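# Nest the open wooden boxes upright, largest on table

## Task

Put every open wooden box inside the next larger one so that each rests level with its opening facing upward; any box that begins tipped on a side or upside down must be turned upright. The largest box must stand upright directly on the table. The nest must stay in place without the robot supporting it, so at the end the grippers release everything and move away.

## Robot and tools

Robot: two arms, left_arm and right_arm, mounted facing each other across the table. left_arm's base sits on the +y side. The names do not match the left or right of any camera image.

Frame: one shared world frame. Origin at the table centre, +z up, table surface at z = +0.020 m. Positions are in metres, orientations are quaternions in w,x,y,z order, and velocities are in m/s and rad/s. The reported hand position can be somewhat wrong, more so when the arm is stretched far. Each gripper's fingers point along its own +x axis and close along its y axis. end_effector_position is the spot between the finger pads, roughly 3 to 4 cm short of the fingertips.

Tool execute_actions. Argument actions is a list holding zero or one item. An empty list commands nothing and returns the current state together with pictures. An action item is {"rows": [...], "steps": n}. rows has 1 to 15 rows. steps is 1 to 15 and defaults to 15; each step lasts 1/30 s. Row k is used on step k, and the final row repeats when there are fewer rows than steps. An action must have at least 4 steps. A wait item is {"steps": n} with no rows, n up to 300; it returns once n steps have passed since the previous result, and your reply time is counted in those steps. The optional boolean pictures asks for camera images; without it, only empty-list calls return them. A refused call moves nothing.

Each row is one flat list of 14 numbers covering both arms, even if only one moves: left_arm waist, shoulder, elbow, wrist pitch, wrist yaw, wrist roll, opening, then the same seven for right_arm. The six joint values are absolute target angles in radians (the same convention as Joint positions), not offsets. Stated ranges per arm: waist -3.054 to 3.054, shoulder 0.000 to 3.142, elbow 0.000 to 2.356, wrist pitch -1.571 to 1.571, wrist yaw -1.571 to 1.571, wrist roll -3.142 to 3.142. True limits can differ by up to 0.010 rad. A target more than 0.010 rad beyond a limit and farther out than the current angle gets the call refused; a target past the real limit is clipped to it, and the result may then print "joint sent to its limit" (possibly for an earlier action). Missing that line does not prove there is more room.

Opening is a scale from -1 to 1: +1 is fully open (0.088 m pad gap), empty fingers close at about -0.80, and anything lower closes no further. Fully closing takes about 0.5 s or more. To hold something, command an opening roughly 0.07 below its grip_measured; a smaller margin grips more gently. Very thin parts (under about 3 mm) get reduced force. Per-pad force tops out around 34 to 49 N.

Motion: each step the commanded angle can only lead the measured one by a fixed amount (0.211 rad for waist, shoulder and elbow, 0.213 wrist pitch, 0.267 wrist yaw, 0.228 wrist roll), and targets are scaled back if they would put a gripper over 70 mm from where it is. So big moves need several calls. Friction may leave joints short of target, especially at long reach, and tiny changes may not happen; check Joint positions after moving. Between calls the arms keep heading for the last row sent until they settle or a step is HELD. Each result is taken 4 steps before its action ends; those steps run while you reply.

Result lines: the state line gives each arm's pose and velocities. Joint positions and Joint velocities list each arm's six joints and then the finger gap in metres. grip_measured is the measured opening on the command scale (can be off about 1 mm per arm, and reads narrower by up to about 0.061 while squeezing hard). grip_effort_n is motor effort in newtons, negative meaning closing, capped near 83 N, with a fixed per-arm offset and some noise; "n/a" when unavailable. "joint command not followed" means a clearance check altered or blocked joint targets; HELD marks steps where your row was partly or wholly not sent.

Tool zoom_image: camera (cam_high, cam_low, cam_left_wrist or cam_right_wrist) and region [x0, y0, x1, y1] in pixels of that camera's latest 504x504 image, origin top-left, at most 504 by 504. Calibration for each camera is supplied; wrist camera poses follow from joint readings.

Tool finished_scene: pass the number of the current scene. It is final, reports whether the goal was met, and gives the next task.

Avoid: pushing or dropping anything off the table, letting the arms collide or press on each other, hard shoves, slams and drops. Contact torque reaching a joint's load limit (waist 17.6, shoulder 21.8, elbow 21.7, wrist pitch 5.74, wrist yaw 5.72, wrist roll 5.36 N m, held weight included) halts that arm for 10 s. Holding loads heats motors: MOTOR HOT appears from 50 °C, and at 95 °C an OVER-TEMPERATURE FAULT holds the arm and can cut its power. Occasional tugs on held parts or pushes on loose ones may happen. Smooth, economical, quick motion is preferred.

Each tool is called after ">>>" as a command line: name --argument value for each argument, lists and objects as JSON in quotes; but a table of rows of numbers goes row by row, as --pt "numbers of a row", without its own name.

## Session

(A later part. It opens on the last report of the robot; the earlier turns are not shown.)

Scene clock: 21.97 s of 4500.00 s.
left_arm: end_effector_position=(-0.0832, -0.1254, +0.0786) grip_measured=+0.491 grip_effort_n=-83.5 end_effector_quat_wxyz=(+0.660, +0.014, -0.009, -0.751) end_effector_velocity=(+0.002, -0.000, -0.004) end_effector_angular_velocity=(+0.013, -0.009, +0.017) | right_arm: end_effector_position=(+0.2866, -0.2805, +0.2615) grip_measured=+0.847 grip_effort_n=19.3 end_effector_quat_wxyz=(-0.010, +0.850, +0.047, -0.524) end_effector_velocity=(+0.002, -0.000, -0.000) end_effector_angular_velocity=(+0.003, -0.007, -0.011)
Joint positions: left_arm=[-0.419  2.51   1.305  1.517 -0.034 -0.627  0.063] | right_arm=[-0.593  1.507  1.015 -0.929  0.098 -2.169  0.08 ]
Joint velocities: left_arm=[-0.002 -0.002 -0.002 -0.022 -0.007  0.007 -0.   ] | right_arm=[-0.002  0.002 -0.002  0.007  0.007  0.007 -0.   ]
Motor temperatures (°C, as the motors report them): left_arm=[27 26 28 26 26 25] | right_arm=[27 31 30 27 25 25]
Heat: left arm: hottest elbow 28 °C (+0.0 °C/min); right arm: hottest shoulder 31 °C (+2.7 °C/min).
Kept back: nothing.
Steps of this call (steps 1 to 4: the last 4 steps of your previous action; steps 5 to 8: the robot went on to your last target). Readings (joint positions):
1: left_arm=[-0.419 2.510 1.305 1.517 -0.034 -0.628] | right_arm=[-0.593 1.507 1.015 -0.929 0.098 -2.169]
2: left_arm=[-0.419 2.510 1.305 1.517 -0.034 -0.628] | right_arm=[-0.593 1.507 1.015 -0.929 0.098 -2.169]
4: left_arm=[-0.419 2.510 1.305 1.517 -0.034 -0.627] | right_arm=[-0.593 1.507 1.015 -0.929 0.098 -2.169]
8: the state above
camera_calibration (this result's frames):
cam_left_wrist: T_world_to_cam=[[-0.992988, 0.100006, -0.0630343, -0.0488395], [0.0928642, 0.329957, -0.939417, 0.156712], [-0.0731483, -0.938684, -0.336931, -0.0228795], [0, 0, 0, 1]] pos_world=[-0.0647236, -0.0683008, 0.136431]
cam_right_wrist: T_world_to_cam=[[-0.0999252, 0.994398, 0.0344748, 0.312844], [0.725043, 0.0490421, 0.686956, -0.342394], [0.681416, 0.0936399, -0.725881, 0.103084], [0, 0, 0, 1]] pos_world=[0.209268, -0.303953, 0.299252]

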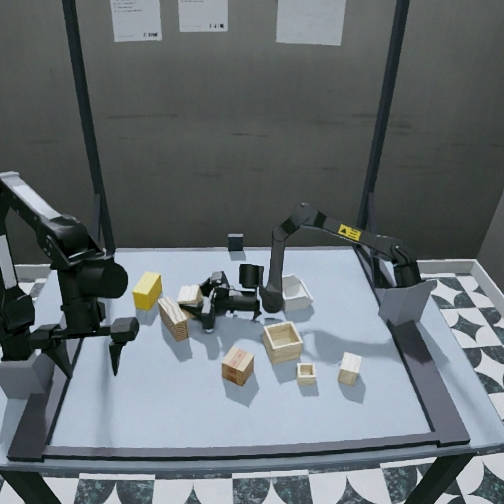

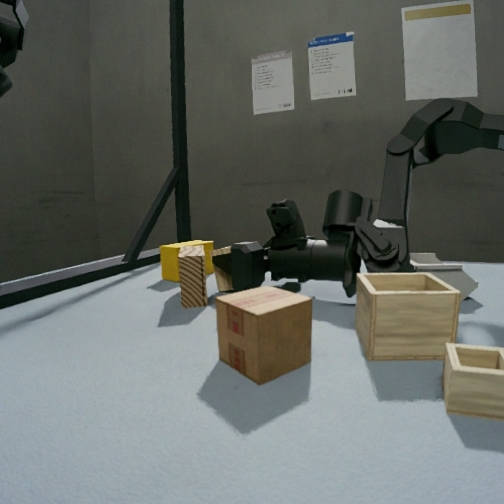

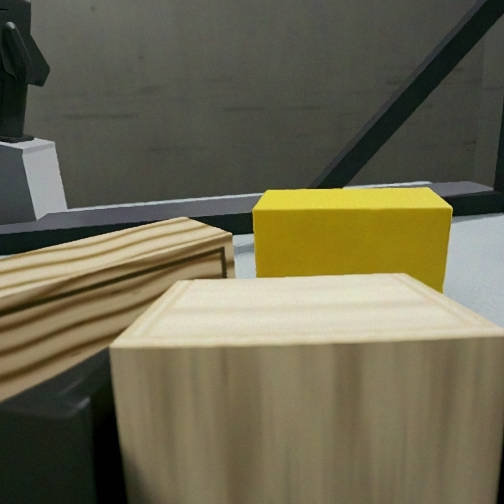

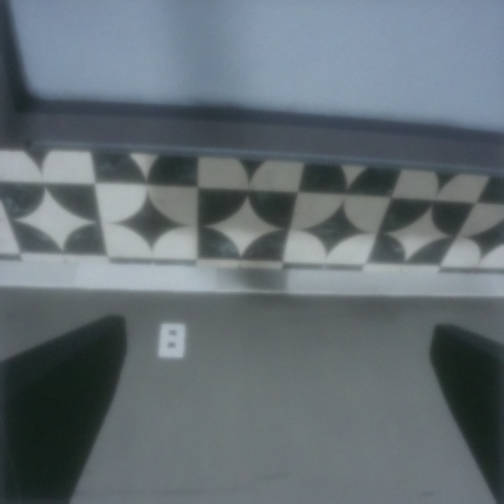

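>>> execute_actions --actions '[{"rows":[[-0.42,2.49,1.305,1.33,0.0,-0.64,0.4,-0.593,1.5,1.0,-0.928,0.098,-2.169,0.85]],"steps":15}]'

>>> execute_actions --actions '[{"steps":8}]' --pictures true

>>> zoom_image --camera "cam_low" --region '[130,170,430,330]'

Scene clock: 22.50 s of 4500.00 s.
left_arm: end_effector_position=(-0.0793, -0.1354, +0.0784) grip_measured=+0.491 grip_effort_n=-83.5 end_effector_quat_wxyz=(+0.678, +0.039, +0.020, -0.734) end_effector_velocity=(+0.004, -0.002, -0.005) end_effector_angular_velocity=(+0.060, +0.012, +0.041) | right_arm: end_effector_position=(+0.2866, -0.2805, +0.2615) grip_measured=+0.847 grip_effort_n=19.8 end_effector_quat_wxyz=(-0.010, +0.850, +0.047, -0.524) end_effector_velocity=(+0.001, -0.000, +0.002) end_effector_angular_velocity=(-0.002, -0.014, +0.018)
Joint positions: left_arm=[-0.407  2.464  1.318  1.369 -0.015 -0.643  0.063] | right_arm=[-0.593  1.507  1.015 -0.929  0.098 -2.169  0.08 ]
Joint velocities: left_arm=[ 0.002 -0.027 -0.002 -0.095  0.007 -0.022 -0.   ] | right_arm=[-0.002 -0.007 -0.002  0.007  0.007 -0.022 -0.   ]
Motor temperatures (°C, as the motors report them): left_arm=[27 26 28 26 26 25] | right_arm=[27 31 30 27 25 25]
Heat: left arm: hottest elbow 28 °C (+0.0 °C/min); right arm: hottest shoulder 31 °C (+2.7 °C/min).
Steps of this call (steps 1 to 5: the robot went on to your last target; steps 6 to 16: the first 11 steps of this action). Readings (joint positions):
6: left_arm=[-0.418 2.509 1.305 1.511 -0.034 -0.629] | right_arm=[-0.593 1.507 1.015 -0.929 0.098 -2.169]
7: left_arm=[-0.416 2.501 1.306 1.481 -0.030 -0.635] | right_arm=[-0.593 1.507 1.015 -0.929 0.098 -2.169]
9: left_arm=[-0.410 2.481 1.314 1.418 -0.020 -0.636] | right_arm=[-0.593 1.507 1.015 -0.929 0.098 -2.169]
13: left_arm=[-0.408 2.468 1.317 1.381 -0.017 -0.642] | right_arm=[-0.593 1.507 1.015 -0.929 0.098 -2.169]
16: the state above

Scene clock: 22.77 s of 4500.00 s.
left_arm: end_effector_position=(-0.0790, -0.1359, +0.0786) grip_measured=+0.491 grip_effort_n=-83.5 end_effector_quat_wxyz=(+0.678, +0.040, +0.021, -0.733) end_effector_velocity=(-0.002, +0.001, -0.001) end_effector_angular_velocity=(+0.012, +0.007, -0.002) | right_arm: end_effector_position=(+0.2866, -0.2805, +0.2615) grip_measured=+0.847 grip_effort_n=19.3 end_effector_quat_wxyz=(-0.010, +0.850, +0.047, -0.524) end_effector_velocity=(-0.005, -0.004, -0.003) end_effector_angular_velocity=(-0.017, +0.028, +0.019)
Joint positions: left_arm=[-0.406  2.462  1.319  1.361 -0.015 -0.643  0.063] | right_arm=[-0.593  1.507  1.015 -0.929  0.098 -2.169  0.08 ]
Joint velocities: left_arm=[-0.002 -0.007 -0.007 -0.007  0.007 -0.007 -0.   ] | right_arm=[-0.002 -0.007 -0.007 -0.022 -0.022 -0.022 -0.   ]
Motor temperatures (°C, as the motors report them): left_arm=[28 26 28 26 26 25] | right_arm=[27 31 30 27 25 25]
Heat: left arm: hottest waist 28 °C (+0.0 °C/min); right arm: hottest shoulder 31 °C (+2.6 °C/min).
Kept back: nothing.
Steps of this call (steps 1 to 4: the last 4 steps of your previous action; steps 5 to 8: the robot went on to your last target). Readings (joint positions):
1: left_arm=[-0.406 2.463 1.318 1.367 -0.015 -0.643] | right_arm=[-0.593 1.507 1.015 -0.929 0.098 -2.169]
2: left_arm=[-0.406 2.463 1.319 1.365 -0.015 -0.643] | right_arm=[-0.593 1.507 1.015 -0.929 0.098 -2.169]
4: left_arm=[-0.406 2.462 1.319 1.363 -0.015 -0.643] | right_arm=[-0.593 1.507 1.015 -0.929 0.098 -2.169]
8: the state above
camera_calibration (this result's frames):
cam_left_wrist: T_world_to_cam=[[-0.996982, 0.0528194, -0.0568924, -0.0508681], [0.0735172, 0.406975, -0.910476, 0.166453], [-0.024937, -0.911911, -0.40963, -0.0192291], [0, 0, 0, 1]] pos_world=[-0.0634312, -0.0825904, 0.14078]
cam_right_wrist: T_world_to_cam=[[-0.0999252, 0.994398, 0.0344748, 0.312844], [0.725043, 0.0490421, 0.686956, -0.342394], [0.681416, 0.0936399, -0.725881, 0.103084], [0, 0, 0, 1]] pos_world=[0.209268, -0.303953, 0.299252]

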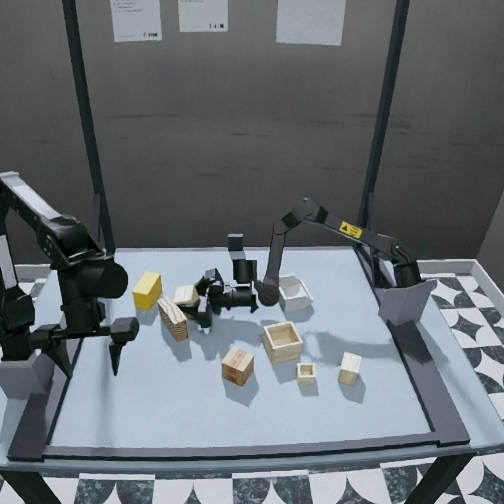

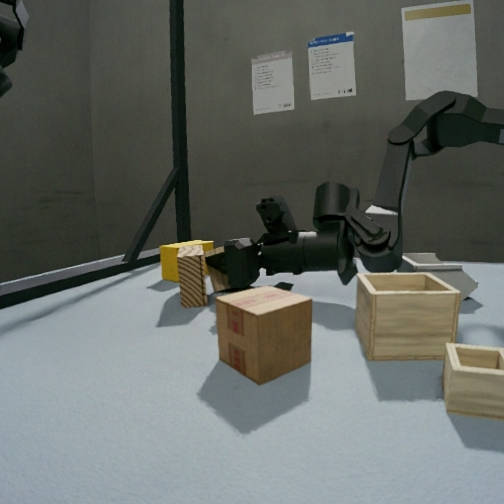

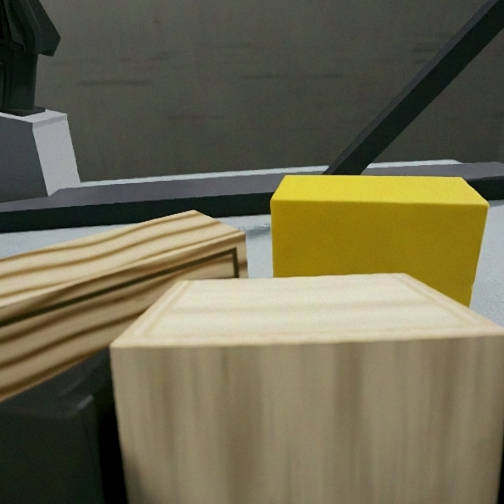

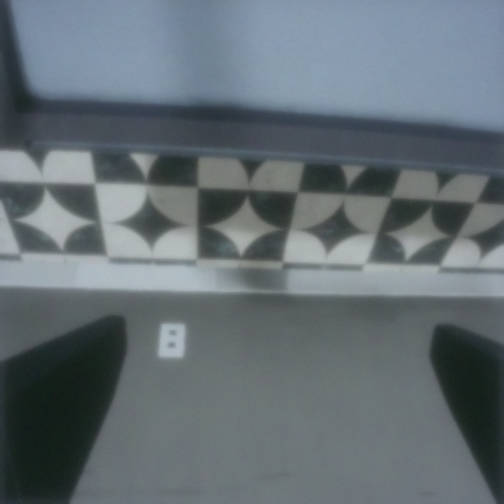

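Region (130, 170, 430, 330) of cam_low's 504x504 image, scaled by 1.680, with more detail than that image has; it fills the top 269 rows of this view, and the rest is white.

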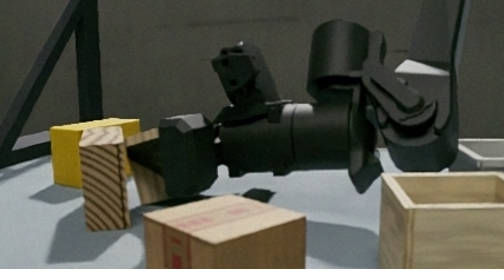

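>>> execute_actions --actions '[{"rows":[[-0.406,2.46,1.319,1.38,-0.015,-0.643,0.9,-0.593,1.5,1.0,-0.928,0.098,-2.169,0.85]],"steps":15}]'

>>> execute_actions --actions '[{"steps":8}]' --pictures true

Scene clock: 23.27 s of 4500.00 s.
left_arm: end_effector_position=(-0.0828, -0.1351, +0.0790) grip_measured=+0.869 grip_effort_n=15.6 end_effector_quat_wxyz=(+0.674, +0.037, +0.020, -0.738) end_effector_velocity=(-0.000, +0.002, -0.003) end_effector_angular_velocity=(+0.015, -0.008, -0.001) | right_arm: end_effector_position=(+0.2866, -0.2805, +0.2615) grip_measured=+0.847 grip_effort_n=18.8 end_effector_quat_wxyz=(-0.010, +0.850, +0.047, -0.524) end_effector_velocity=(-0.003, -0.004, -0.003) end_effector_angular_velocity=(-0.023, +0.019, +0.005)
Joint positions: left_arm=[-0.41   2.462  1.317  1.377 -0.011 -0.644  0.082] | right_arm=[-0.593  1.507  1.015 -0.929  0.098 -2.169  0.08 ]
Joint velocities: left_arm=[-0.002 -0.002 -0.007 -0.007  0.007  0.007  0.011] | right_arm=[ 0.002  0.002 -0.002 -0.022 -0.007 -0.007 -0.   ]
Motor temperatures (°C, as the motors report them): left_arm=[28 26 28 26 26 25] | right_arm=[27 31 30 27 25 25]
Heat: left arm: hottest waist 28 °C (+0.0 °C/min); right arm: hottest shoulder 31 °C (+2.6 °C/min).
Steps of this call (steps 1 to 4: the robot went on to your last target; steps 5 to 15: the first 11 steps of this action). Readings (joint positions):
5: left_arm=[-0.406 2.459 1.320 1.361 -0.014 -0.644] | right_arm=[-0.593 1.507 1.015 -0.929 0.098 -2.169]
6: left_arm=[-0.406 2.458 1.321 1.355 -0.012 -0.644] | right_arm=[-0.593 1.507 1.015 -0.929 0.098 -2.169]
8: left_arm=[-0.408 2.460 1.319 1.356 -0.011 -0.644] | right_arm=[-0.593 1.507 1.015 -0.929 0.098 -2.169]
12: left_arm=[-0.410 2.462 1.316 1.372 -0.011 -0.644] | right_arm=[-0.593 1.507 1.015 -0.929 0.098 -2.169]
15: the state above

Scene clock: 23.53 s of 4500.00 s.
left_arm: end_effector_position=(-0.0830, -0.1351, +0.0792) grip_measured=+0.894 grip_effort_n=15.6 end_effector_quat_wxyz=(+0.673, +0.037, +0.019, -0.738) end_effector_velocity=(+0.005, -0.000, -0.002) end_effector_angular_velocity=(+0.013, +0.018, +0.023) | right_arm: end_effector_position=(+0.2866, -0.2805, +0.2615) grip_measured=+0.847 grip_effort_n=18.8 end_effector_quat_wxyz=(-0.010, +0.850, +0.047, -0.524) end_effector_velocity=(-0.002, +0.006, -0.000) end_effector_angular_velocity=(+0.032, +0.019, +0.021)
Joint positions: left_arm=[-0.41   2.462  1.317  1.378 -0.011 -0.644  0.083] | right_arm=[-0.593  1.507  1.015 -0.929  0.098 -2.169  0.08 ]
Joint velocities: left_arm=[ 0.002 -0.002 -0.002 -0.022 -0.007 -0.022  0.001] | right_arm=[-0.002 -0.002 -0.002  0.022 -0.037 -0.007 -0.   ]
Motor temperatures (°C, as the motors report them): left_arm=[28 26 28 26 26 25] | right_arm=[27 31 30 27 25 25]
Heat: left arm: hottest waist 28 °C (+0.0 °C/min); right arm: hottest shoulder 31 °C (+2.5 °C/min).
Kept back: nothing.
Steps of this call (steps 1 to 4: the last 4 steps of your previous action; steps 5 to 8: the robot went on to your last target). Readings (joint positions):
1: left_arm=[-0.410 2.462 1.317 1.377 -0.011 -0.644] | right_arm=[-0.593 1.507 1.015 -0.929 0.098 -2.169]
2: left_arm=[-0.410 2.462 1.317 1.377 -0.011 -0.644] | right_arm=[-0.593 1.507 1.015 -0.929 0.098 -2.169]
4: left_arm=[-0.410 2.462 1.317 1.377 -0.011 -0.644] | right_arm=[-0.593 1.507 1.015 -0.929 0.098 -2.169]
8: the state above
camera_calibration (this result's frames):
cam_left_wrist: T_world_to_cam=[[-0.996287, 0.0670145, -0.0540519, -0.0530402], [0.0764336, 0.399473, -0.913553, 0.166452], [-0.039629, -0.914292, -0.403112, -0.0204206], [0, 0, 0, 1]] pos_world=[-0.066375, -0.081609, 0.140964]
cam_right_wrist: T_world_to_cam=[[-0.0999252, 0.994398, 0.0344748, 0.312844], [0.725043, 0.0490421, 0.686956, -0.342394], [0.681416, 0.0936399, -0.725881, 0.103084], [0, 0, 0, 1]] pos_world=[0.209268, -0.303953, 0.299252]

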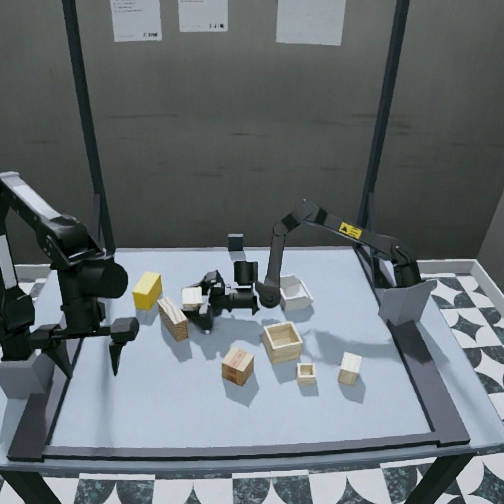

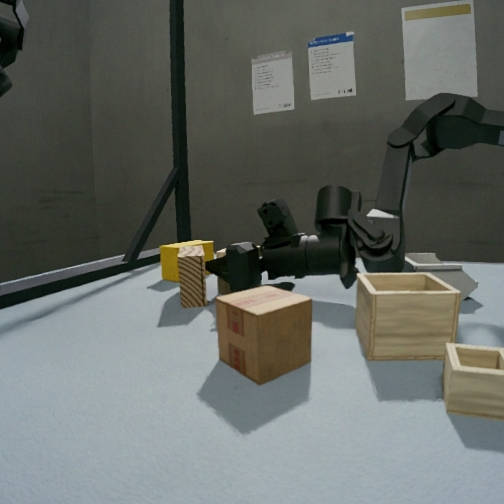

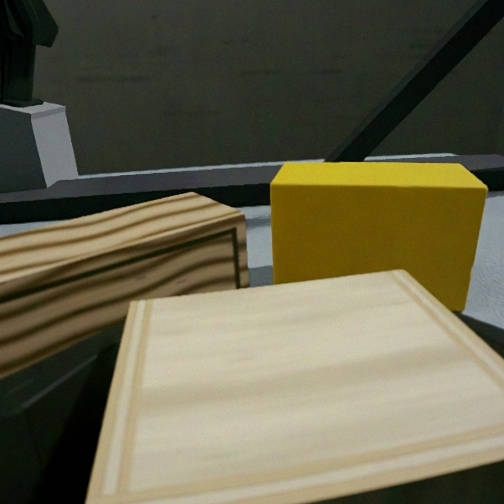

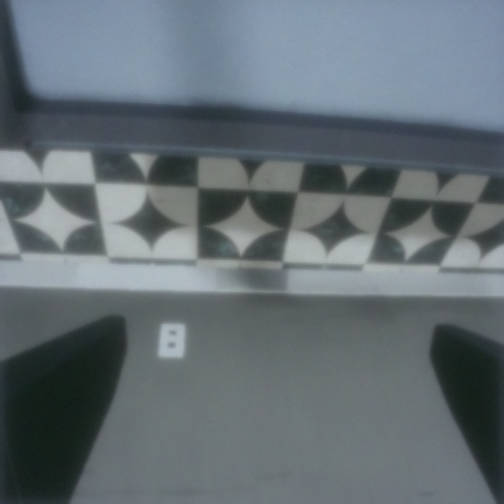

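>>> execute_actions --actions '[{"rows":[[-0.406,2.15,1.4,1.2,0.0,-0.5,0.9,-0.593,1.5,1.0,-0.928,0.098,-2.169,0.85]],"steps":15}]'

>>> execute_actions --actions '[{"rows":[[-0.45,2.15,1.85,0.0,0.4,-0.4,0.9,-0.593,1.5,1.0,-0.928,0.098,-2.169,0.85]],"steps":15}]'

>>> execute_actions --actions '[{"rows":[[-0.45,2.15,1.85,-0.9,0.66,-0.3,0.9,-0.593,1.5,1.0,-0.928,0.098,-2.169,0.85]],"steps":15}]'

>>> execute_actions --actions '[{"steps":30}]' --pictures true

Scene clock: 24.23 s of 4500.00 s.
left_arm: end_effector_position=(-0.1561, -0.1620, +0.1651) grip_measured=+0.897 grip_effort_n=15.1 end_effector_quat_wxyz=(+0.642, +0.036, -0.056, -0.764) end_effector_velocity=(-0.259, -0.037, +0.317) end_effector_angular_velocity=(-0.478, -0.150, -0.367) | right_arm: end_effector_position=(+0.2866, -0.2805, +0.2615) grip_measured=+0.847 grip_effort_n=18.8 end_effector_quat_wxyz=(-0.010, +0.850, +0.047, -0.524) end_effector_velocity=(+0.001, -0.005, -0.001) end_effector_angular_velocity=(-0.014, -0.000, -0.006)
Joint positions: left_arm=[-0.41   2.248  1.376  1.233 -0.007 -0.529  0.083] | right_arm=[-0.593  1.507  1.015 -0.929  0.098 -2.169  0.08 ]
Joint velocities: left_arm=[ 0.002 -0.696  0.154 -0.271  0.022  0.227 -0.   ] | right_arm=[-0.007 -0.002 -0.007 -0.007  0.007 -0.007 -0.   ]
Motor temperatures (°C, as the motors report them): left_arm=[28 27 28 26 26 25] | right_arm=[27 31 30 27 25 25]
Heat: left arm: hottest waist 28 °C (+0.0 °C/min); right arm: hottest shoulder 31 °C (+2.5 °C/min).
Steps of this call (steps 1 to 10: the robot went on to your last target; steps 11 to 21: the first 11 steps of this action). Readings (joint positions):
11: left_arm=[-0.410 2.455 1.320 1.370 -0.011 -0.635] | right_arm=[-0.593 1.507 1.015 -0.929 0.098 -2.169]
12: left_arm=[-0.410 2.441 1.324 1.333 -0.011 -0.615] | right_arm=[-0.593 1.507 1.015 -0.929 0.098 -2.169]
14: left_arm=[-0.410 2.411 1.334 1.300 -0.011 -0.588] | right_arm=[-0.593 1.507 1.015 -0.929 0.098 -2.169]
18: left_arm=[-0.410 2.320 1.360 1.260 -0.009 -0.552] | right_arm=[-0.593 1.507 1.015 -0.929 0.098 -2.169]
21: the state above

Scene clock: 24.73 s of 4500.00 s.
left_arm: end_effector_position=(-0.3007, -0.1947, +0.2047) grip_measured=+0.897 grip_effort_n=15.1 end_effector_quat_wxyz=(+0.487, +0.144, -0.032, -0.861) end_effector_velocity=(-0.102, -0.031, +0.037) end_effector_angular_velocity=(+0.568, -0.170, +0.080) | right_arm: end_effector_position=(+0.2866, -0.2805, +0.2615) grip_measured=+0.847 grip_effort_n=18.8 end_effector_quat_wxyz=(-0.010, +0.850, +0.047, -0.524) end_effector_velocity=(-0.001, -0.004, +0.000) end_effector_angular_velocity=(-0.020, +0.002, -0.002)
Joint positions: left_arm=[-0.458  2.161  1.785  0.752  0.364 -0.41   0.083] | right_arm=[-0.593  1.507  1.015 -0.929  0.098 -2.169  0.08 ]
Joint velocities: left_arm=[-0.022 -0.154  0.589 -1.282  0.271  0.051  0.   ] | right_arm=[-0.002 -0.002  0.002 -0.022  0.007 -0.007 -0.   ]
Motor temperatures (°C, as the motors report them): left_arm=[28 27 28 26 26 25] | right_arm=[27 31 30 27 25 25]
Heat: left arm: hottest waist 28 °C (+0.0 °C/min); right arm: hottest shoulder 31 °C (+2.4 °C/min).
Steps of this call (steps 1 to 4: the last 4 steps of your previous action; steps 5 to 15: the first 11 steps of this action). Readings (joint positions):
5: left_arm=[-0.409 2.172 1.410 1.200 0.016 -0.500] | right_arm=[-0.593 1.507 1.015 -0.929 0.098 -2.169]
6: left_arm=[-0.409 2.170 1.448 1.147 0.070 -0.479] | right_arm=[-0.593 1.507 1.015 -0.929 0.098 -2.169]
8: left_arm=[-0.419 2.170 1.523 1.063 0.172 -0.451] | right_arm=[-0.593 1.507 1.015 -0.929 0.098 -2.169]
12: left_arm=[-0.448 2.170 1.694 0.884 0.322 -0.420] | right_arm=[-0.593 1.507 1.015 -0.929 0.098 -2.169]
15: the state above

Scene clock: 25.23 s of 4500.00 s.
left_arm: end_effector_position=(-0.2628, -0.1541, +0.1123) grip_measured=+0.897 grip_effort_n=15.1 end_effector_quat_wxyz=(+0.463, +0.343, +0.200, -0.793) end_effector_velocity=(+0.137, +0.125, -0.165) end_effector_angular_velocity=(+1.081, -0.209, +0.684) | right_arm: end_effector_position=(+0.2866, -0.2805, +0.2615) grip_measured=+0.847 grip_effort_n=18.8 end_effector_quat_wxyz=(-0.010, +0.850, +0.047, -0.524) end_effector_velocity=(-0.003, -0.002, -0.003) end_effector_angular_velocity=(-0.003, +0.024, +0.008)
Joint positions: left_arm=[-0.453  2.149  1.842  0.068  0.641 -0.309  0.083] | right_arm=[-0.593  1.507  1.015 -0.929  0.098 -2.169  0.08 ]
Joint velocities: left_arm=[-0.002 -0.002  0.002 -1.326  0.11   0.051 -0.001] | right_arm=[-0.002 -0.002 -0.007 -0.007 -0.022 -0.007 -0.   ]
Motor temperatures (°C, as the motors report them): left_arm=[28 27 29 26 26 25] | right_arm=[27 31 30 27 25 25]
Heat: left arm: hottest elbow 29 °C (+2.4 °C/min); right arm: hottest shoulder 31 °C (+2.4 °C/min).
Steps of this call (steps 1 to 4: the last 4 steps of your previous action; steps 5 to 15: the first 11 steps of this action). Readings (joint positions):
5: left_arm=[-0.454 2.149 1.836 0.527 0.412 -0.393] | right_arm=[-0.593 1.507 1.015 -0.929 0.098 -2.169]
6: left_arm=[-0.451 2.149 1.838 0.481 0.476 -0.370] | right_arm=[-0.593 1.507 1.015 -0.929 0.098 -2.169]
8: left_arm=[-0.450 2.149 1.838 0.386 0.554 -0.342] | right_arm=[-0.593 1.507 1.015 -0.929 0.098 -2.169]
12: left_arm=[-0.453 2.149 1.839 0.205 0.622 -0.316] | right_arm=[-0.593 1.507 1.015 -0.929 0.098 -2.169]
15: the state above

Scene clock: 26.23 s of 4500.00 s.
left_arm: end_effector_position=(-0.1856, -0.0263, +0.0633) grip_measured=+0.897 grip_effort_n=15.1 end_effector_quat_wxyz=(+0.524, +0.469, +0.507, -0.499) end_effector_velocity=(-0.002, +0.004, +0.000) end_effector_angular_velocity=(+0.017, +0.007, +0.045) | right_arm: end_effector_position=(+0.2866, -0.2805, +0.2615) grip_measured=+0.847 grip_effort_n=18.8 end_effector_quat_wxyz=(-0.010, +0.850, +0.047, -0.524) end_effector_velocity=(-0.001, -0.000, -0.000) end_effector_angular_velocity=(+0.007, +0.002, +0.008)
Joint positions: left_arm=[-0.432  2.136  1.868 -0.88   0.654 -0.295  0.083] | right_arm=[-0.593  1.507  1.015 -0.929  0.098 -2.169  0.08 ]
Joint velocities: left_arm=[-0.002 -0.002  0.002 -0.022  0.007 -0.037 -0.   ] | right_arm=[-0.002 -0.007 -0.007  0.007 -0.007 -0.007 -0.   ]
Motor temperatures (°C, as the motors report them): left_arm=[28 28 29 26 26 25] | right_arm=[27 31 30 27 25 25]
Heat: left arm: hottest elbow 29 °C (+2.3 °C/min); right arm: hottest shoulder 31 °C (+2.3 °C/min).
Kept back: nothing.
Steps of this call (steps 1 to 4: the last 4 steps of your previous action; steps 5 to 30: the robot went on to your last target). Readings (joint positions):
1: left_arm=[-0.453 2.149 1.842 0.022 0.645 -0.307] | right_arm=[-0.593 1.507 1.015 -0.929 0.098 -2.169]
2: left_arm=[-0.453 2.149 1.842 -0.024 0.647 -0.307] | right_arm=[-0.593 1.507 1.015 -0.929 0.098 -2.169]
4: left_arm=[-0.453 2.149 1.842 -0.116 0.651 -0.305] | right_arm=[-0.593 1.507 1.015 -0.929 0.098 -2.169]
8: left_arm=[-0.449 2.146 1.852 -0.292 0.652 -0.296] | right_arm=[-0.593 1.507 1.015 -0.929 0.098 -2.169]
30: the state above
camera_calibration (this result's frames):
cam_left_wrist: T_world_to_cam=[[-0.999331, -0.0329563, -0.0158487, -0.169078], [-0.0361077, 0.957868, 0.284931, 0.0341828], [0.00579069, 0.285312, -0.958417, 0.143702], [0, 0, 0, 1]] pos_world=[-0.168562, -0.0793148, 0.125307]
cam_right_wrist: T_world_to_cam=[[-0.0999252, 0.994398, 0.0344748, 0.312844], [0.725043, 0.0490421, 0.686956, -0.342394], [0.681416, 0.0936399, -0.725881, 0.103084], [0, 0, 0, 1]] pos_world=[0.209268, -0.303953, 0.299252]

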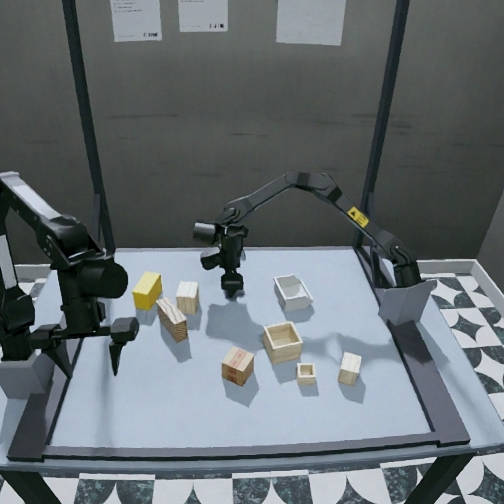

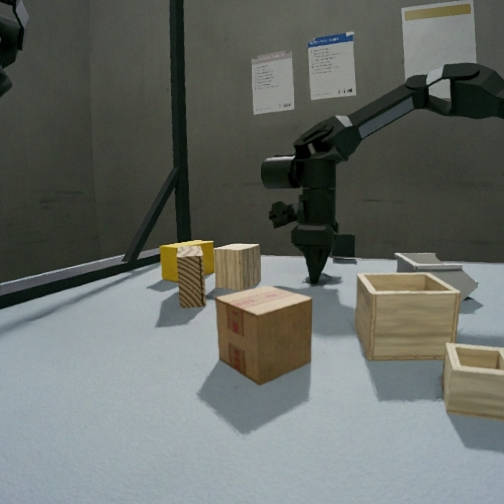

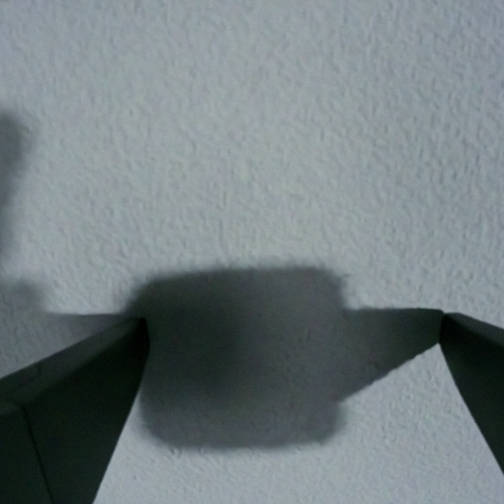

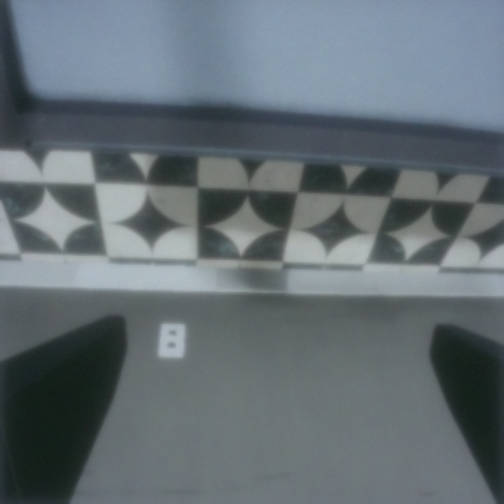

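>>> execute_actions --actions '[{"rows":[[0.0,1.5,1.2,-1.1,0.7,-0.2,0.9,-0.2,1.46,1.0,-0.6,0.0,-1.0,-0.7]],"steps":15}]'

>>> execute_actions --actions '[{"rows":[[0.2,1.4,1.0,-1.1,0.7,-0.2,0.9,0.28,1.46,1.0,-0.5,0.0,0.0,-0.7]],"steps":15}]'

>>> execute_actions --actions '[{"steps":30}]'

>>> execute_actions --actions '[{"rows":[[0.2,1.4,1.0,-1.1,0.7,-0.2,0.9,0.53,1.46,1.0,-0.5,0.0,0.0,-0.7]],"steps":15}]'

>>> execute_actions --actions '[{"steps":10}]' --pictures true

Scene clock: 28.03 s of 4500.00 s.
left_arm: end_effector_position=(-0.1075, +0.0492, +0.1609) grip_measured=+0.897 grip_effort_n=15.1 end_effector_quat_wxyz=(+0.599, +0.402, +0.560, -0.407) end_effector_velocity=(+0.201, +0.228, +0.338) end_effector_angular_velocity=(-0.556, -0.199, +0.791) | right_arm: end_effector_position=(+0.1903, -0.1791, +0.2624) grip_measured=-0.351 grip_effort_n=-15.6 end_effector_quat_wxyz=(+0.172, -0.804, -0.170, +0.543) end_effector_velocity=(-0.133, +0.070, -0.008) end_effector_angular_velocity=(+0.634, +0.650, -0.716)
Joint positions: left_arm=[-0.143  1.864  1.54  -1.062  0.688 -0.22   0.083] | right_arm=[-0.24   1.469  1.008 -0.633  0.007 -1.691  0.022]
Joint velocities: left_arm=[ 1.062 -1.087 -1.126 -0.11   0.037  0.095  0.   ] | right_arm=[ 0.398 -0.027 -0.002  0.227 -0.037  1.458 -0.175]
Motor temperatures (°C, as the motors report them): left_arm=[28 28 29 26 26 25] | right_arm=[27 31 30 27 25 25]
Heat: left arm: hottest elbow 29 °C (+2.1 °C/min); right arm: hottest shoulder 31 °C (+2.1 °C/min).
Steps of this call (steps 1 to 15: the robot went on to your last target; steps 16 to 43: nothing new was sent; steps 44 to 54: the first 11 steps of this action). Readings (joint positions):
44: left_arm=[-0.429 2.127 1.858 -0.889 0.658 -0.289] | right_arm=[-0.587 1.504 1.014 -0.918 0.098 -2.147]
45: left_arm=[-0.418 2.107 1.833 -0.928 0.668 -0.278] | right_arm=[-0.558 1.499 1.009 -0.874 0.085 -2.103]
47: left_arm=[-0.376 2.063 1.766 -0.985 0.675 -0.260] | right_arm=[-0.478 1.491 1.008 -0.789 0.051 -2.020]
51: left_arm=[-0.249 1.961 1.641 -1.039 0.683 -0.232] | right_arm=[-0.315 1.474 1.008 -0.670 0.020 -1.838]
54: the state above

Scene clock: 28.53 s of 4500.00 s.
left_arm: end_effector_position=(-0.0692, +0.1765, +0.2188) grip_measured=+0.897 grip_effort_n=15.1 end_effector_quat_wxyz=(+0.688, +0.281, +0.575, -0.341) end_effector_velocity=(+0.012, +0.065, -0.032) end_effector_angular_velocity=(+0.080, +0.060, +0.171) | right_arm: end_effector_position=(+0.0362, -0.1605, +0.2310) grip_measured=-0.695 grip_effort_n=-16.0 end_effector_quat_wxyz=(+0.297, -0.682, -0.128, +0.656) end_effector_velocity=(-0.285, -0.072, -0.087) end_effector_angular_velocity=(-0.092, +0.832, -0.341)
Joint positions: left_arm=[ 0.185  1.427  1.03  -1.101  0.7   -0.204  0.083] | right_arm=[ 0.205  1.465  1.008 -0.507 -0.001 -0.977  0.005]
Joint velocities: left_arm=[ 0.056 -0.081 -0.242 -0.022 -0.007 -0.007 -0.   ] | right_arm=[ 0.823 -0.002 -0.002  0.022 -0.051  1.414 -0.001]
Motor temperatures (°C, as the motors report them): left_arm=[28 28 29 26 26 25] | right_arm=[27 31 30 27 25 25]
Heat: left arm: hottest elbow 29 °C (+2.1 °C/min); right arm: hottest shoulder 31 °C (+2.1 °C/min).
Steps of this call (steps 1 to 4: the last 4 steps of your previous action; steps 5 to 15: the first 11 steps of this action). Readings (joint positions):
5: left_arm=[-0.012 1.654 1.324 -1.090 0.695 -0.207] | right_arm=[-0.206 1.468 1.008 -0.603 0.010 -1.448]
6: left_arm=[0.017 1.611 1.282 -1.093 0.701 -0.206] | right_arm=[-0.175 1.467 1.008 -0.580 0.013 -1.402]
8: left_arm=[0.099 1.528 1.197 -1.093 0.700 -0.205] | right_arm=[-0.087 1.467 1.008 -0.541 0.007 -1.310]
12: left_arm=[0.177 1.437 1.069 -1.101 0.700 -0.204] | right_arm=[0.091 1.465 1.008 -0.517 0.005 -1.122]
15: the state above

Scene clock: 29.53 s of 4500.00 s.
left_arm: end_effector_position=(-0.0685, +0.1825, +0.2182) grip_measured=+0.897 grip_effort_n=15.1 end_effector_quat_wxyz=(+0.691, +0.277, +0.576, -0.338) end_effector_velocity=(+0.002, -0.000, +0.001) end_effector_angular_velocity=(-0.002, -0.011, -0.009) | right_arm: end_effector_position=(+0.0119, -0.1669, +0.2241) grip_measured=-0.697 grip_effort_n=-15.6 end_effector_quat_wxyz=(+0.554, -0.476, +0.182, +0.659) end_effector_velocity=(-0.002, -0.001, +0.000) end_effector_angular_velocity=(-0.005, +0.017, -0.013)
Joint positions: left_arm=[ 0.196  1.408  1.006 -1.101  0.7   -0.203  0.083] | right_arm=[ 0.276  1.465  1.008 -0.502 -0.001 -0.007  0.005]
Joint velocities: left_arm=[ 0.002 -0.002 -0.002  0.007 -0.007  0.007 -0.   ] | right_arm=[ 0.002 -0.002  0.002 -0.007 -0.007  0.022 -0.   ]
Motor temperatures (°C, as the motors report them): left_arm=[28 28 29 26 26 25] | right_arm=[27 31 30 27 25 25]
Heat: left arm: hottest elbow 29 °C (+2.0 °C/min); right arm: hottest shoulder 31 °C (+2.0 °C/min).
Kept back: nothing.
Steps of this call (steps 1 to 4: the last 4 steps of your previous action; steps 5 to 30: the robot went on to your last target). Readings (joint positions):
1: left_arm=[0.187 1.424 1.023 -1.101 0.700 -0.204] | right_arm=[0.228 1.465 1.008 -0.507 -0.001 -0.928]
2: left_arm=[0.189 1.420 1.019 -1.101 0.700 -0.203] | right_arm=[0.243 1.465 1.008 -0.506 -0.001 -0.879]
4: left_arm=[0.192 1.415 1.014 -1.101 0.700 -0.203] | right_arm=[0.259 1.465 1.008 -0.504 -0.001 -0.781]
8: left_arm=[0.194 1.410 1.009 -1.101 0.700 -0.203] | right_arm=[0.269 1.465 1.008 -0.503 -0.001 -0.586]
30: the state above

Scene clock: 29.90 s of 4500.00 s.
left_arm: end_effector_position=(-0.0685, +0.1825, +0.2182) grip_measured=+0.897 grip_effort_n=15.1 end_effector_quat_wxyz=(+0.691, +0.277, +0.576, -0.338) end_effector_velocity=(-0.000, +0.002, -0.001) end_effector_angular_velocity=(+0.007, +0.001, +0.026) | right_arm: end_effector_position=(-0.0635, -0.2039, +0.2003) grip_measured=-0.697 grip_effort_n=-16.0 end_effector_quat_wxyz=(+0.459, -0.512, +0.150, +0.710) end_effector_velocity=(-0.010, -0.009, -0.004) end_effector_angular_velocity=(-0.006, -0.023, +0.039)
Joint positions: left_arm=[ 0.196  1.408  1.006 -1.101  0.7   -0.203  0.083] | right_arm=[ 0.516  1.465  1.008 -0.5   -0.003 -0.003  0.005]
Joint velocities: left_arm=[-0.002 -0.002 -0.002 -0.007 -0.007 -0.022 -0.   ] | right_arm=[ 0.046 -0.002 -0.002 -0.007  0.022 -0.007  0.   ]
Motor temperatures (°C, as the motors report them): left_arm=[28 28 29 26 26 25] | right_arm=[27 31 30 27 25 25]
Heat: left arm: hottest elbow 29 °C (+2.0 °C/min); right arm: hottest shoulder 31 °C (+2.0 °C/min).
Steps of this call (steps 1 to 11: the first 11 steps of this action). Readings (joint positions):
1: left_arm=[0.196 1.408 1.006 -1.101 0.700 -0.203] | right_arm=[0.283 1.465 1.008 -0.502 0.006 -0.004]
2: left_arm=[0.196 1.408 1.006 -1.101 0.700 -0.203] | right_arm=[0.314 1.465 1.008 -0.501 0.012 -0.003]
4: left_arm=[0.196 1.408 1.006 -1.101 0.700 -0.203] | right_arm=[0.402 1.465 1.008 -0.500 0.005 -0.003]
8: left_arm=[0.196 1.408 1.006 -1.101 0.700 -0.203] | right_arm=[0.505 1.465 1.008 -0.500 -0.003 -0.003]
11: the state above

Scene clock: 30.23 s of 4500.00 s.
left_arm: end_effector_position=(-0.0685, +0.1825, +0.2182) grip_measured=+0.897 grip_effort_n=15.1 end_effector_quat_wxyz=(+0.691, +0.277, +0.576, -0.338) end_effector_velocity=(+0.002, -0.001, +0.002) end_effector_angular_velocity=(-0.000, -0.025, -0.002) | right_arm: end_effector_position=(-0.0663, -0.2058, +0.1994) grip_measured=-0.697 grip_effort_n=-15.6 end_effector_quat_wxyz=(+0.455, -0.514, +0.149, +0.712) end_effector_velocity=(-0.003, -0.001, +0.002) end_effector_angular_velocity=(+0.005, +0.008, +0.015)
Joint positions: left_arm=[ 0.196  1.408  1.006 -1.101  0.7   -0.203  0.083] | right_arm=[ 0.526  1.465  1.008 -0.5   -0.003 -0.002  0.005]
Joint velocities: left_arm=[-0.002 -0.007  0.002  0.007 -0.022 -0.007  0.   ] | right_arm=[ 0.002 -0.007 -0.002  0.007 -0.007 -0.007  0.   ]
Motor temperatures (°C, as the motors report them): left_arm=[28 28 29 26 26 25] | right_arm=[27 31 30 27 25 25]
Heat: left arm: hottest elbow 29 °C (+2.0 °C/min); right arm: hottest shoulder 31 °C (+2.0 °C/min).
Kept back: nothing.
Steps of this call (steps 1 to 4: the last 4 steps of your previous action; steps 5 to 10: the robot went on to your last target). Readings (joint positions):
1: left_arm=[0.196 1.408 1.006 -1.101 0.700 -0.203] | right_arm=[0.518 1.465 1.008 -0.500 -0.003 -0.002]
2: left_arm=[0.196 1.408 1.006 -1.101 0.700 -0.203] | right_arm=[0.519 1.465 1.008 -0.500 -0.003 -0.002]
4: left_arm=[0.196 1.408 1.006 -1.101 0.700 -0.203] | right_arm=[0.522 1.465 1.008 -0.500 -0.003 -0.002]
8: left_arm=[0.196 1.408 1.006 -1.101 0.700 -0.203] | right_arm=[0.525 1.465 1.008 -0.500 -0.003 -0.002]
10: the state above
camera_calibration (this result's frames):
cam_left_wrist: T_world_to_cam=[[-0.801145, -0.597856, -0.0271286, 0.0764263], [-0.594463, 0.789725, 0.151484, -0.184182], [-0.0691413, 0.137487, -0.988087, 0.26025], [0, 0, 0, 1]] pos_world=[-0.0302671, 0.155364, 0.287124]
cam_right_wrist: T_world_to_cam=[[0.774504, 0.576367, 0.26066, 0.132295], [0.622468, -0.767767, -0.151878, -0.0551286], [0.112589, 0.279883, -0.953409, 0.337486], [0, 0, 0, 1]] pos_world=[-0.106145, -0.213033, 0.278906]

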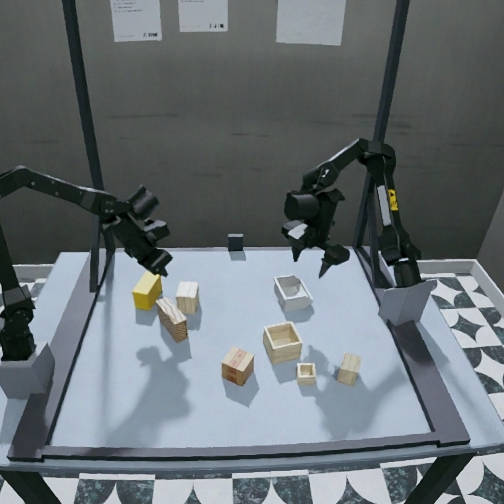

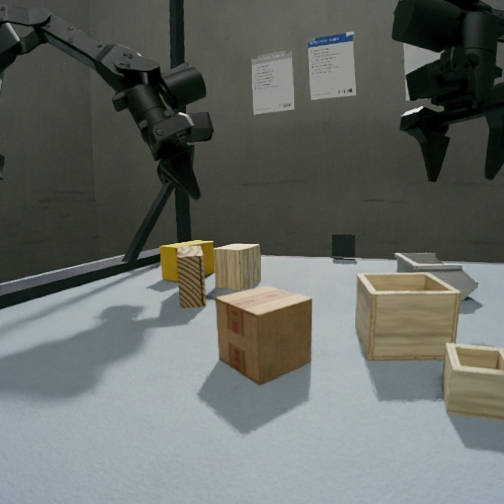

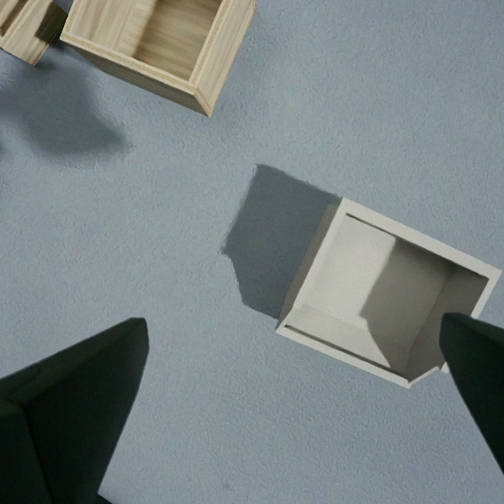

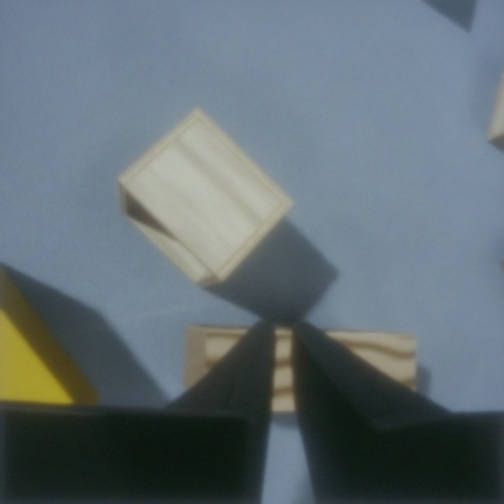

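>>> execute_actions --actions '[{"rows":[[0.2,1.4,1.0,-1.1,0.7,-0.2,0.9,0.95,1.6,0.8,0.2,0.5,0.7,-0.7]],"steps":15}]'

>>> execute_actions --actions '[{"rows":[[0.2,1.4,1.0,-1.1,0.7,-0.2,0.9,0.95,1.80,0.785,0.33,0.55,0.77,-0.7]],"steps":15}]'

>>> execute_actions --actions '[{"steps":15}]' --pictures true

Scene clock: 32.23 s of 4500.00 s.
left_arm: end_effector_position=(-0.0685, +0.1825, +0.2182) grip_measured=+0.897 grip_effort_n=15.1 end_effector_quat_wxyz=(+0.691, +0.277, +0.576, -0.338) end_effector_velocity=(+0.001, +0.004, -0.001) end_effector_angular_velocity=(+0.024, -0.008, +0.024) | right_arm: end_effector_position=(-0.1249, -0.2374, +0.1349) grip_measured=-0.697 grip_effort_n=-15.6 end_effector_quat_wxyz=(+0.573, -0.385, +0.135, +0.710) end_effector_velocity=(-0.304, +0.016, +0.124) end_effector_angular_velocity=(+0.886, +1.938, -0.488)
Joint positions: left_arm=[ 0.196  1.408  1.006 -1.101  0.7   -0.203  0.083] | right_arm=[ 0.902  1.589  0.818 -0.054  0.436  0.48   0.005]
Joint velocities: left_arm=[-0.002  0.002  0.002 -0.022 -0.022 -0.007 -0.   ] | right_arm=[ 0.51  -0.002 -0.007  1.37   0.447  1.443 -0.   ]
Motor temperatures (°C, as the motors report them): left_arm=[28 28 29 26 26 25] | right_arm=[27 31 30 27 25 25]
Heat: left arm: hottest elbow 29 °C (+1.9 °C/min); right arm: hottest shoulder 31 °C (+1.9 °C/min).
Steps of this call (steps 1 to 30: the robot went on to your last target; steps 31 to 49: nothing new was sent; steps 50 to 60: the first 11 steps of this action). Readings (joint positions):
50: left_arm=[0.196 1.408 1.006 -1.101 0.700 -0.203] | right_arm=[0.534 1.470 0.998 -0.482 0.021 0.019]
51: left_arm=[0.196 1.408 1.006 -1.101 0.700 -0.203] | right_arm=[0.560 1.476 0.976 -0.435 0.073 0.057]
53: left_arm=[0.196 1.408 1.006 -1.101 0.700 -0.203] | right_arm=[0.633 1.509 0.928 -0.362 0.166 0.140]
57: left_arm=[0.196 1.408 1.006 -1.101 0.700 -0.203] | right_arm=[0.813 1.580 0.834 -0.193 0.368 0.334]
60: the state above

Scene clock: 32.73 s of 4500.00 s.
left_arm: end_effector_position=(-0.0685, +0.1826, +0.2182) grip_measured=+0.897 grip_effort_n=15.1 end_effector_quat_wxyz=(+0.691, +0.277, +0.576, -0.338) end_effector_velocity=(+0.002, +0.003, -0.001) end_effector_angular_velocity=(+0.015, -0.014, +0.014) | right_arm: end_effector_position=(-0.1474, -0.2196, +0.1041) grip_measured=-0.697 grip_effort_n=-15.6 end_effector_quat_wxyz=(+0.628, -0.226, +0.205, +0.715) end_effector_velocity=(-0.014, +0.009, +0.018) end_effector_angular_velocity=(+0.095, +0.128, -0.032)
Joint positions: left_arm=[ 0.196  1.408  1.006 -1.101  0.7   -0.203  0.083] | right_arm=[0.945 1.781 0.789 0.317 0.542 0.76  0.005]
Joint velocities: left_arm=[-0.002 -0.002 -0.002 -0.007 -0.022 -0.007 -0.001] | right_arm=[ 0.007 -0.002 -0.002  0.125  0.051  0.051  0.   ]
Motor temperatures (°C, as the motors report them): left_arm=[28 28 29 26 26 25] | right_arm=[27 31 30 27 25 25]
Heat: left arm: hottest elbow 29 °C (+1.8 °C/min); right arm: hottest shoulder 31 °C (+1.8 °C/min).
Steps of this call (steps 1 to 4: the last 4 steps of your previous action; steps 5 to 15: the first 11 steps of this action). Readings (joint positions):
5: left_arm=[0.196 1.408 1.006 -1.101 0.700 -0.203] | right_arm=[0.937 1.603 0.816 0.143 0.488 0.650]
6: left_arm=[0.196 1.408 1.006 -1.101 0.700 -0.203] | right_arm=[0.938 1.632 0.817 0.202 0.507 0.679]
8: left_arm=[0.196 1.408 1.006 -1.101 0.700 -0.203] | right_arm=[0.941 1.698 0.817 0.249 0.521 0.716]
12: left_arm=[0.196 1.408 1.006 -1.101 0.700 -0.203] | right_arm=[0.945 1.774 0.790 0.294 0.537 0.751]
15: the state above

Scene clock: 33.23 s of 4500.00 s.
left_arm: end_effector_position=(-0.0685, +0.1826, +0.2182) grip_measured=+0.897 grip_effort_n=15.1 end_effector_quat_wxyz=(+0.691, +0.277, +0.576, -0.338) end_effector_velocity=(-0.002, +0.001, -0.001) end_effector_angular_velocity=(+0.000, +0.013, +0.023) | right_arm: end_effector_position=(-0.1481, -0.2190, +0.1036) grip_measured=-0.697 grip_effort_n=-15.6 end_effector_quat_wxyz=(+0.630, -0.221, +0.207, +0.715) end_effector_velocity=(-0.000, -0.001, -0.003) end_effector_angular_velocity=(-0.028, +0.000, +0.018)
Joint positions: left_arm=[ 0.196  1.408  1.006 -1.101  0.7   -0.203  0.083] | right_arm=[0.946 1.787 0.789 0.328 0.546 0.768 0.005]
Joint velocities: left_arm=[-0.002 -0.002 -0.002 -0.007  0.007 -0.022 -0.   ] | right_arm=[-0.007 -0.002 -0.002 -0.007 -0.037 -0.007 -0.   ]
Motor temperatures (°C, as the motors report them): left_arm=[28 28 29 26 26 25] | right_arm=[27 31 30 27 25 25]
Heat: left arm: hottest elbow 29 °C (+1.8 °C/min); right arm: hottest shoulder 31 °C (+1.8 °C/min).
Kept back: nothing.
Steps of this call (steps 1 to 4: the last 4 steps of your previous action; steps 5 to 15: the robot went on to your last target). Readings (joint positions):
1: left_arm=[0.196 1.408 1.006 -1.101 0.700 -0.203] | right_arm=[0.946 1.781 0.789 0.321 0.544 0.762]
2: left_arm=[0.196 1.408 1.006 -1.101 0.700 -0.203] | right_arm=[0.946 1.781 0.789 0.322 0.544 0.763]
4: left_arm=[0.196 1.408 1.006 -1.101 0.700 -0.203] | right_arm=[0.946 1.784 0.789 0.323 0.545 0.765]
8: left_arm=[0.196 1.408 1.006 -1.101 0.700 -0.203] | right_arm=[0.946 1.786 0.789 0.327 0.546 0.767]
15: the state above
camera_calibration (this result's frames):
cam_left_wrist: T_world_to_cam=[[-0.800999, -0.59805, -0.0271342, 0.076546], [-0.594636, 0.789541, 0.151768, -0.184274], [-0.0693413, 0.137701, -0.988044, 0.260092], [0, 0, 0, 1]] pos_world=[-0.0302273, 0.155455, 0.287026]
cam_right_wrist: T_world_to_cam=[[0.987759, 0.155792, 0.00777782, 0.193857], [0.127222, -0.775761, -0.618069, -0.0557346], [-0.0902567, 0.611493, -0.786086, 0.284312], [0, 0, 0, 1]] pos_world=[-0.158733, -0.247293, 0.187538]

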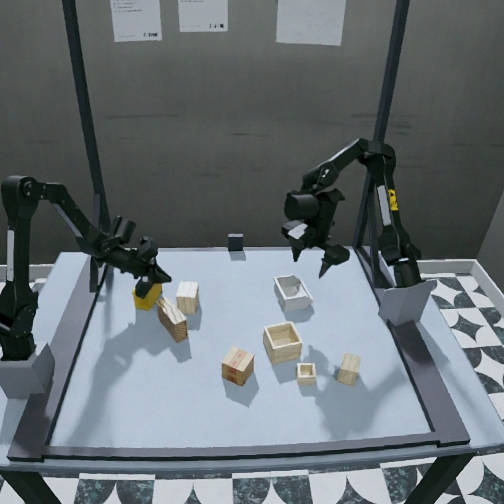

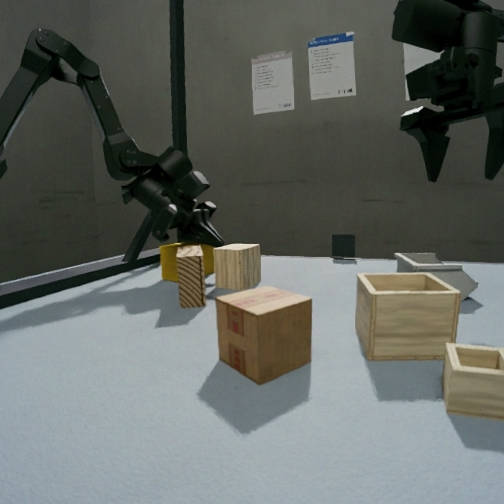

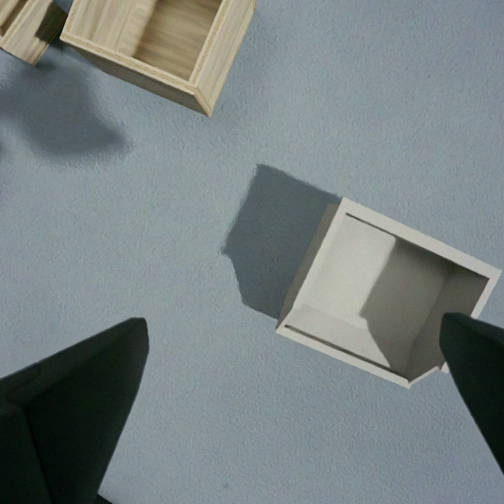

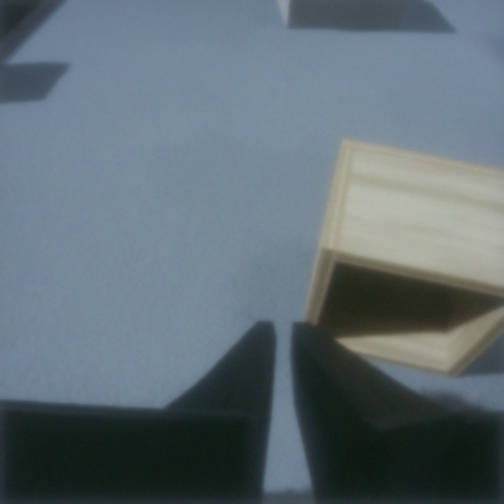

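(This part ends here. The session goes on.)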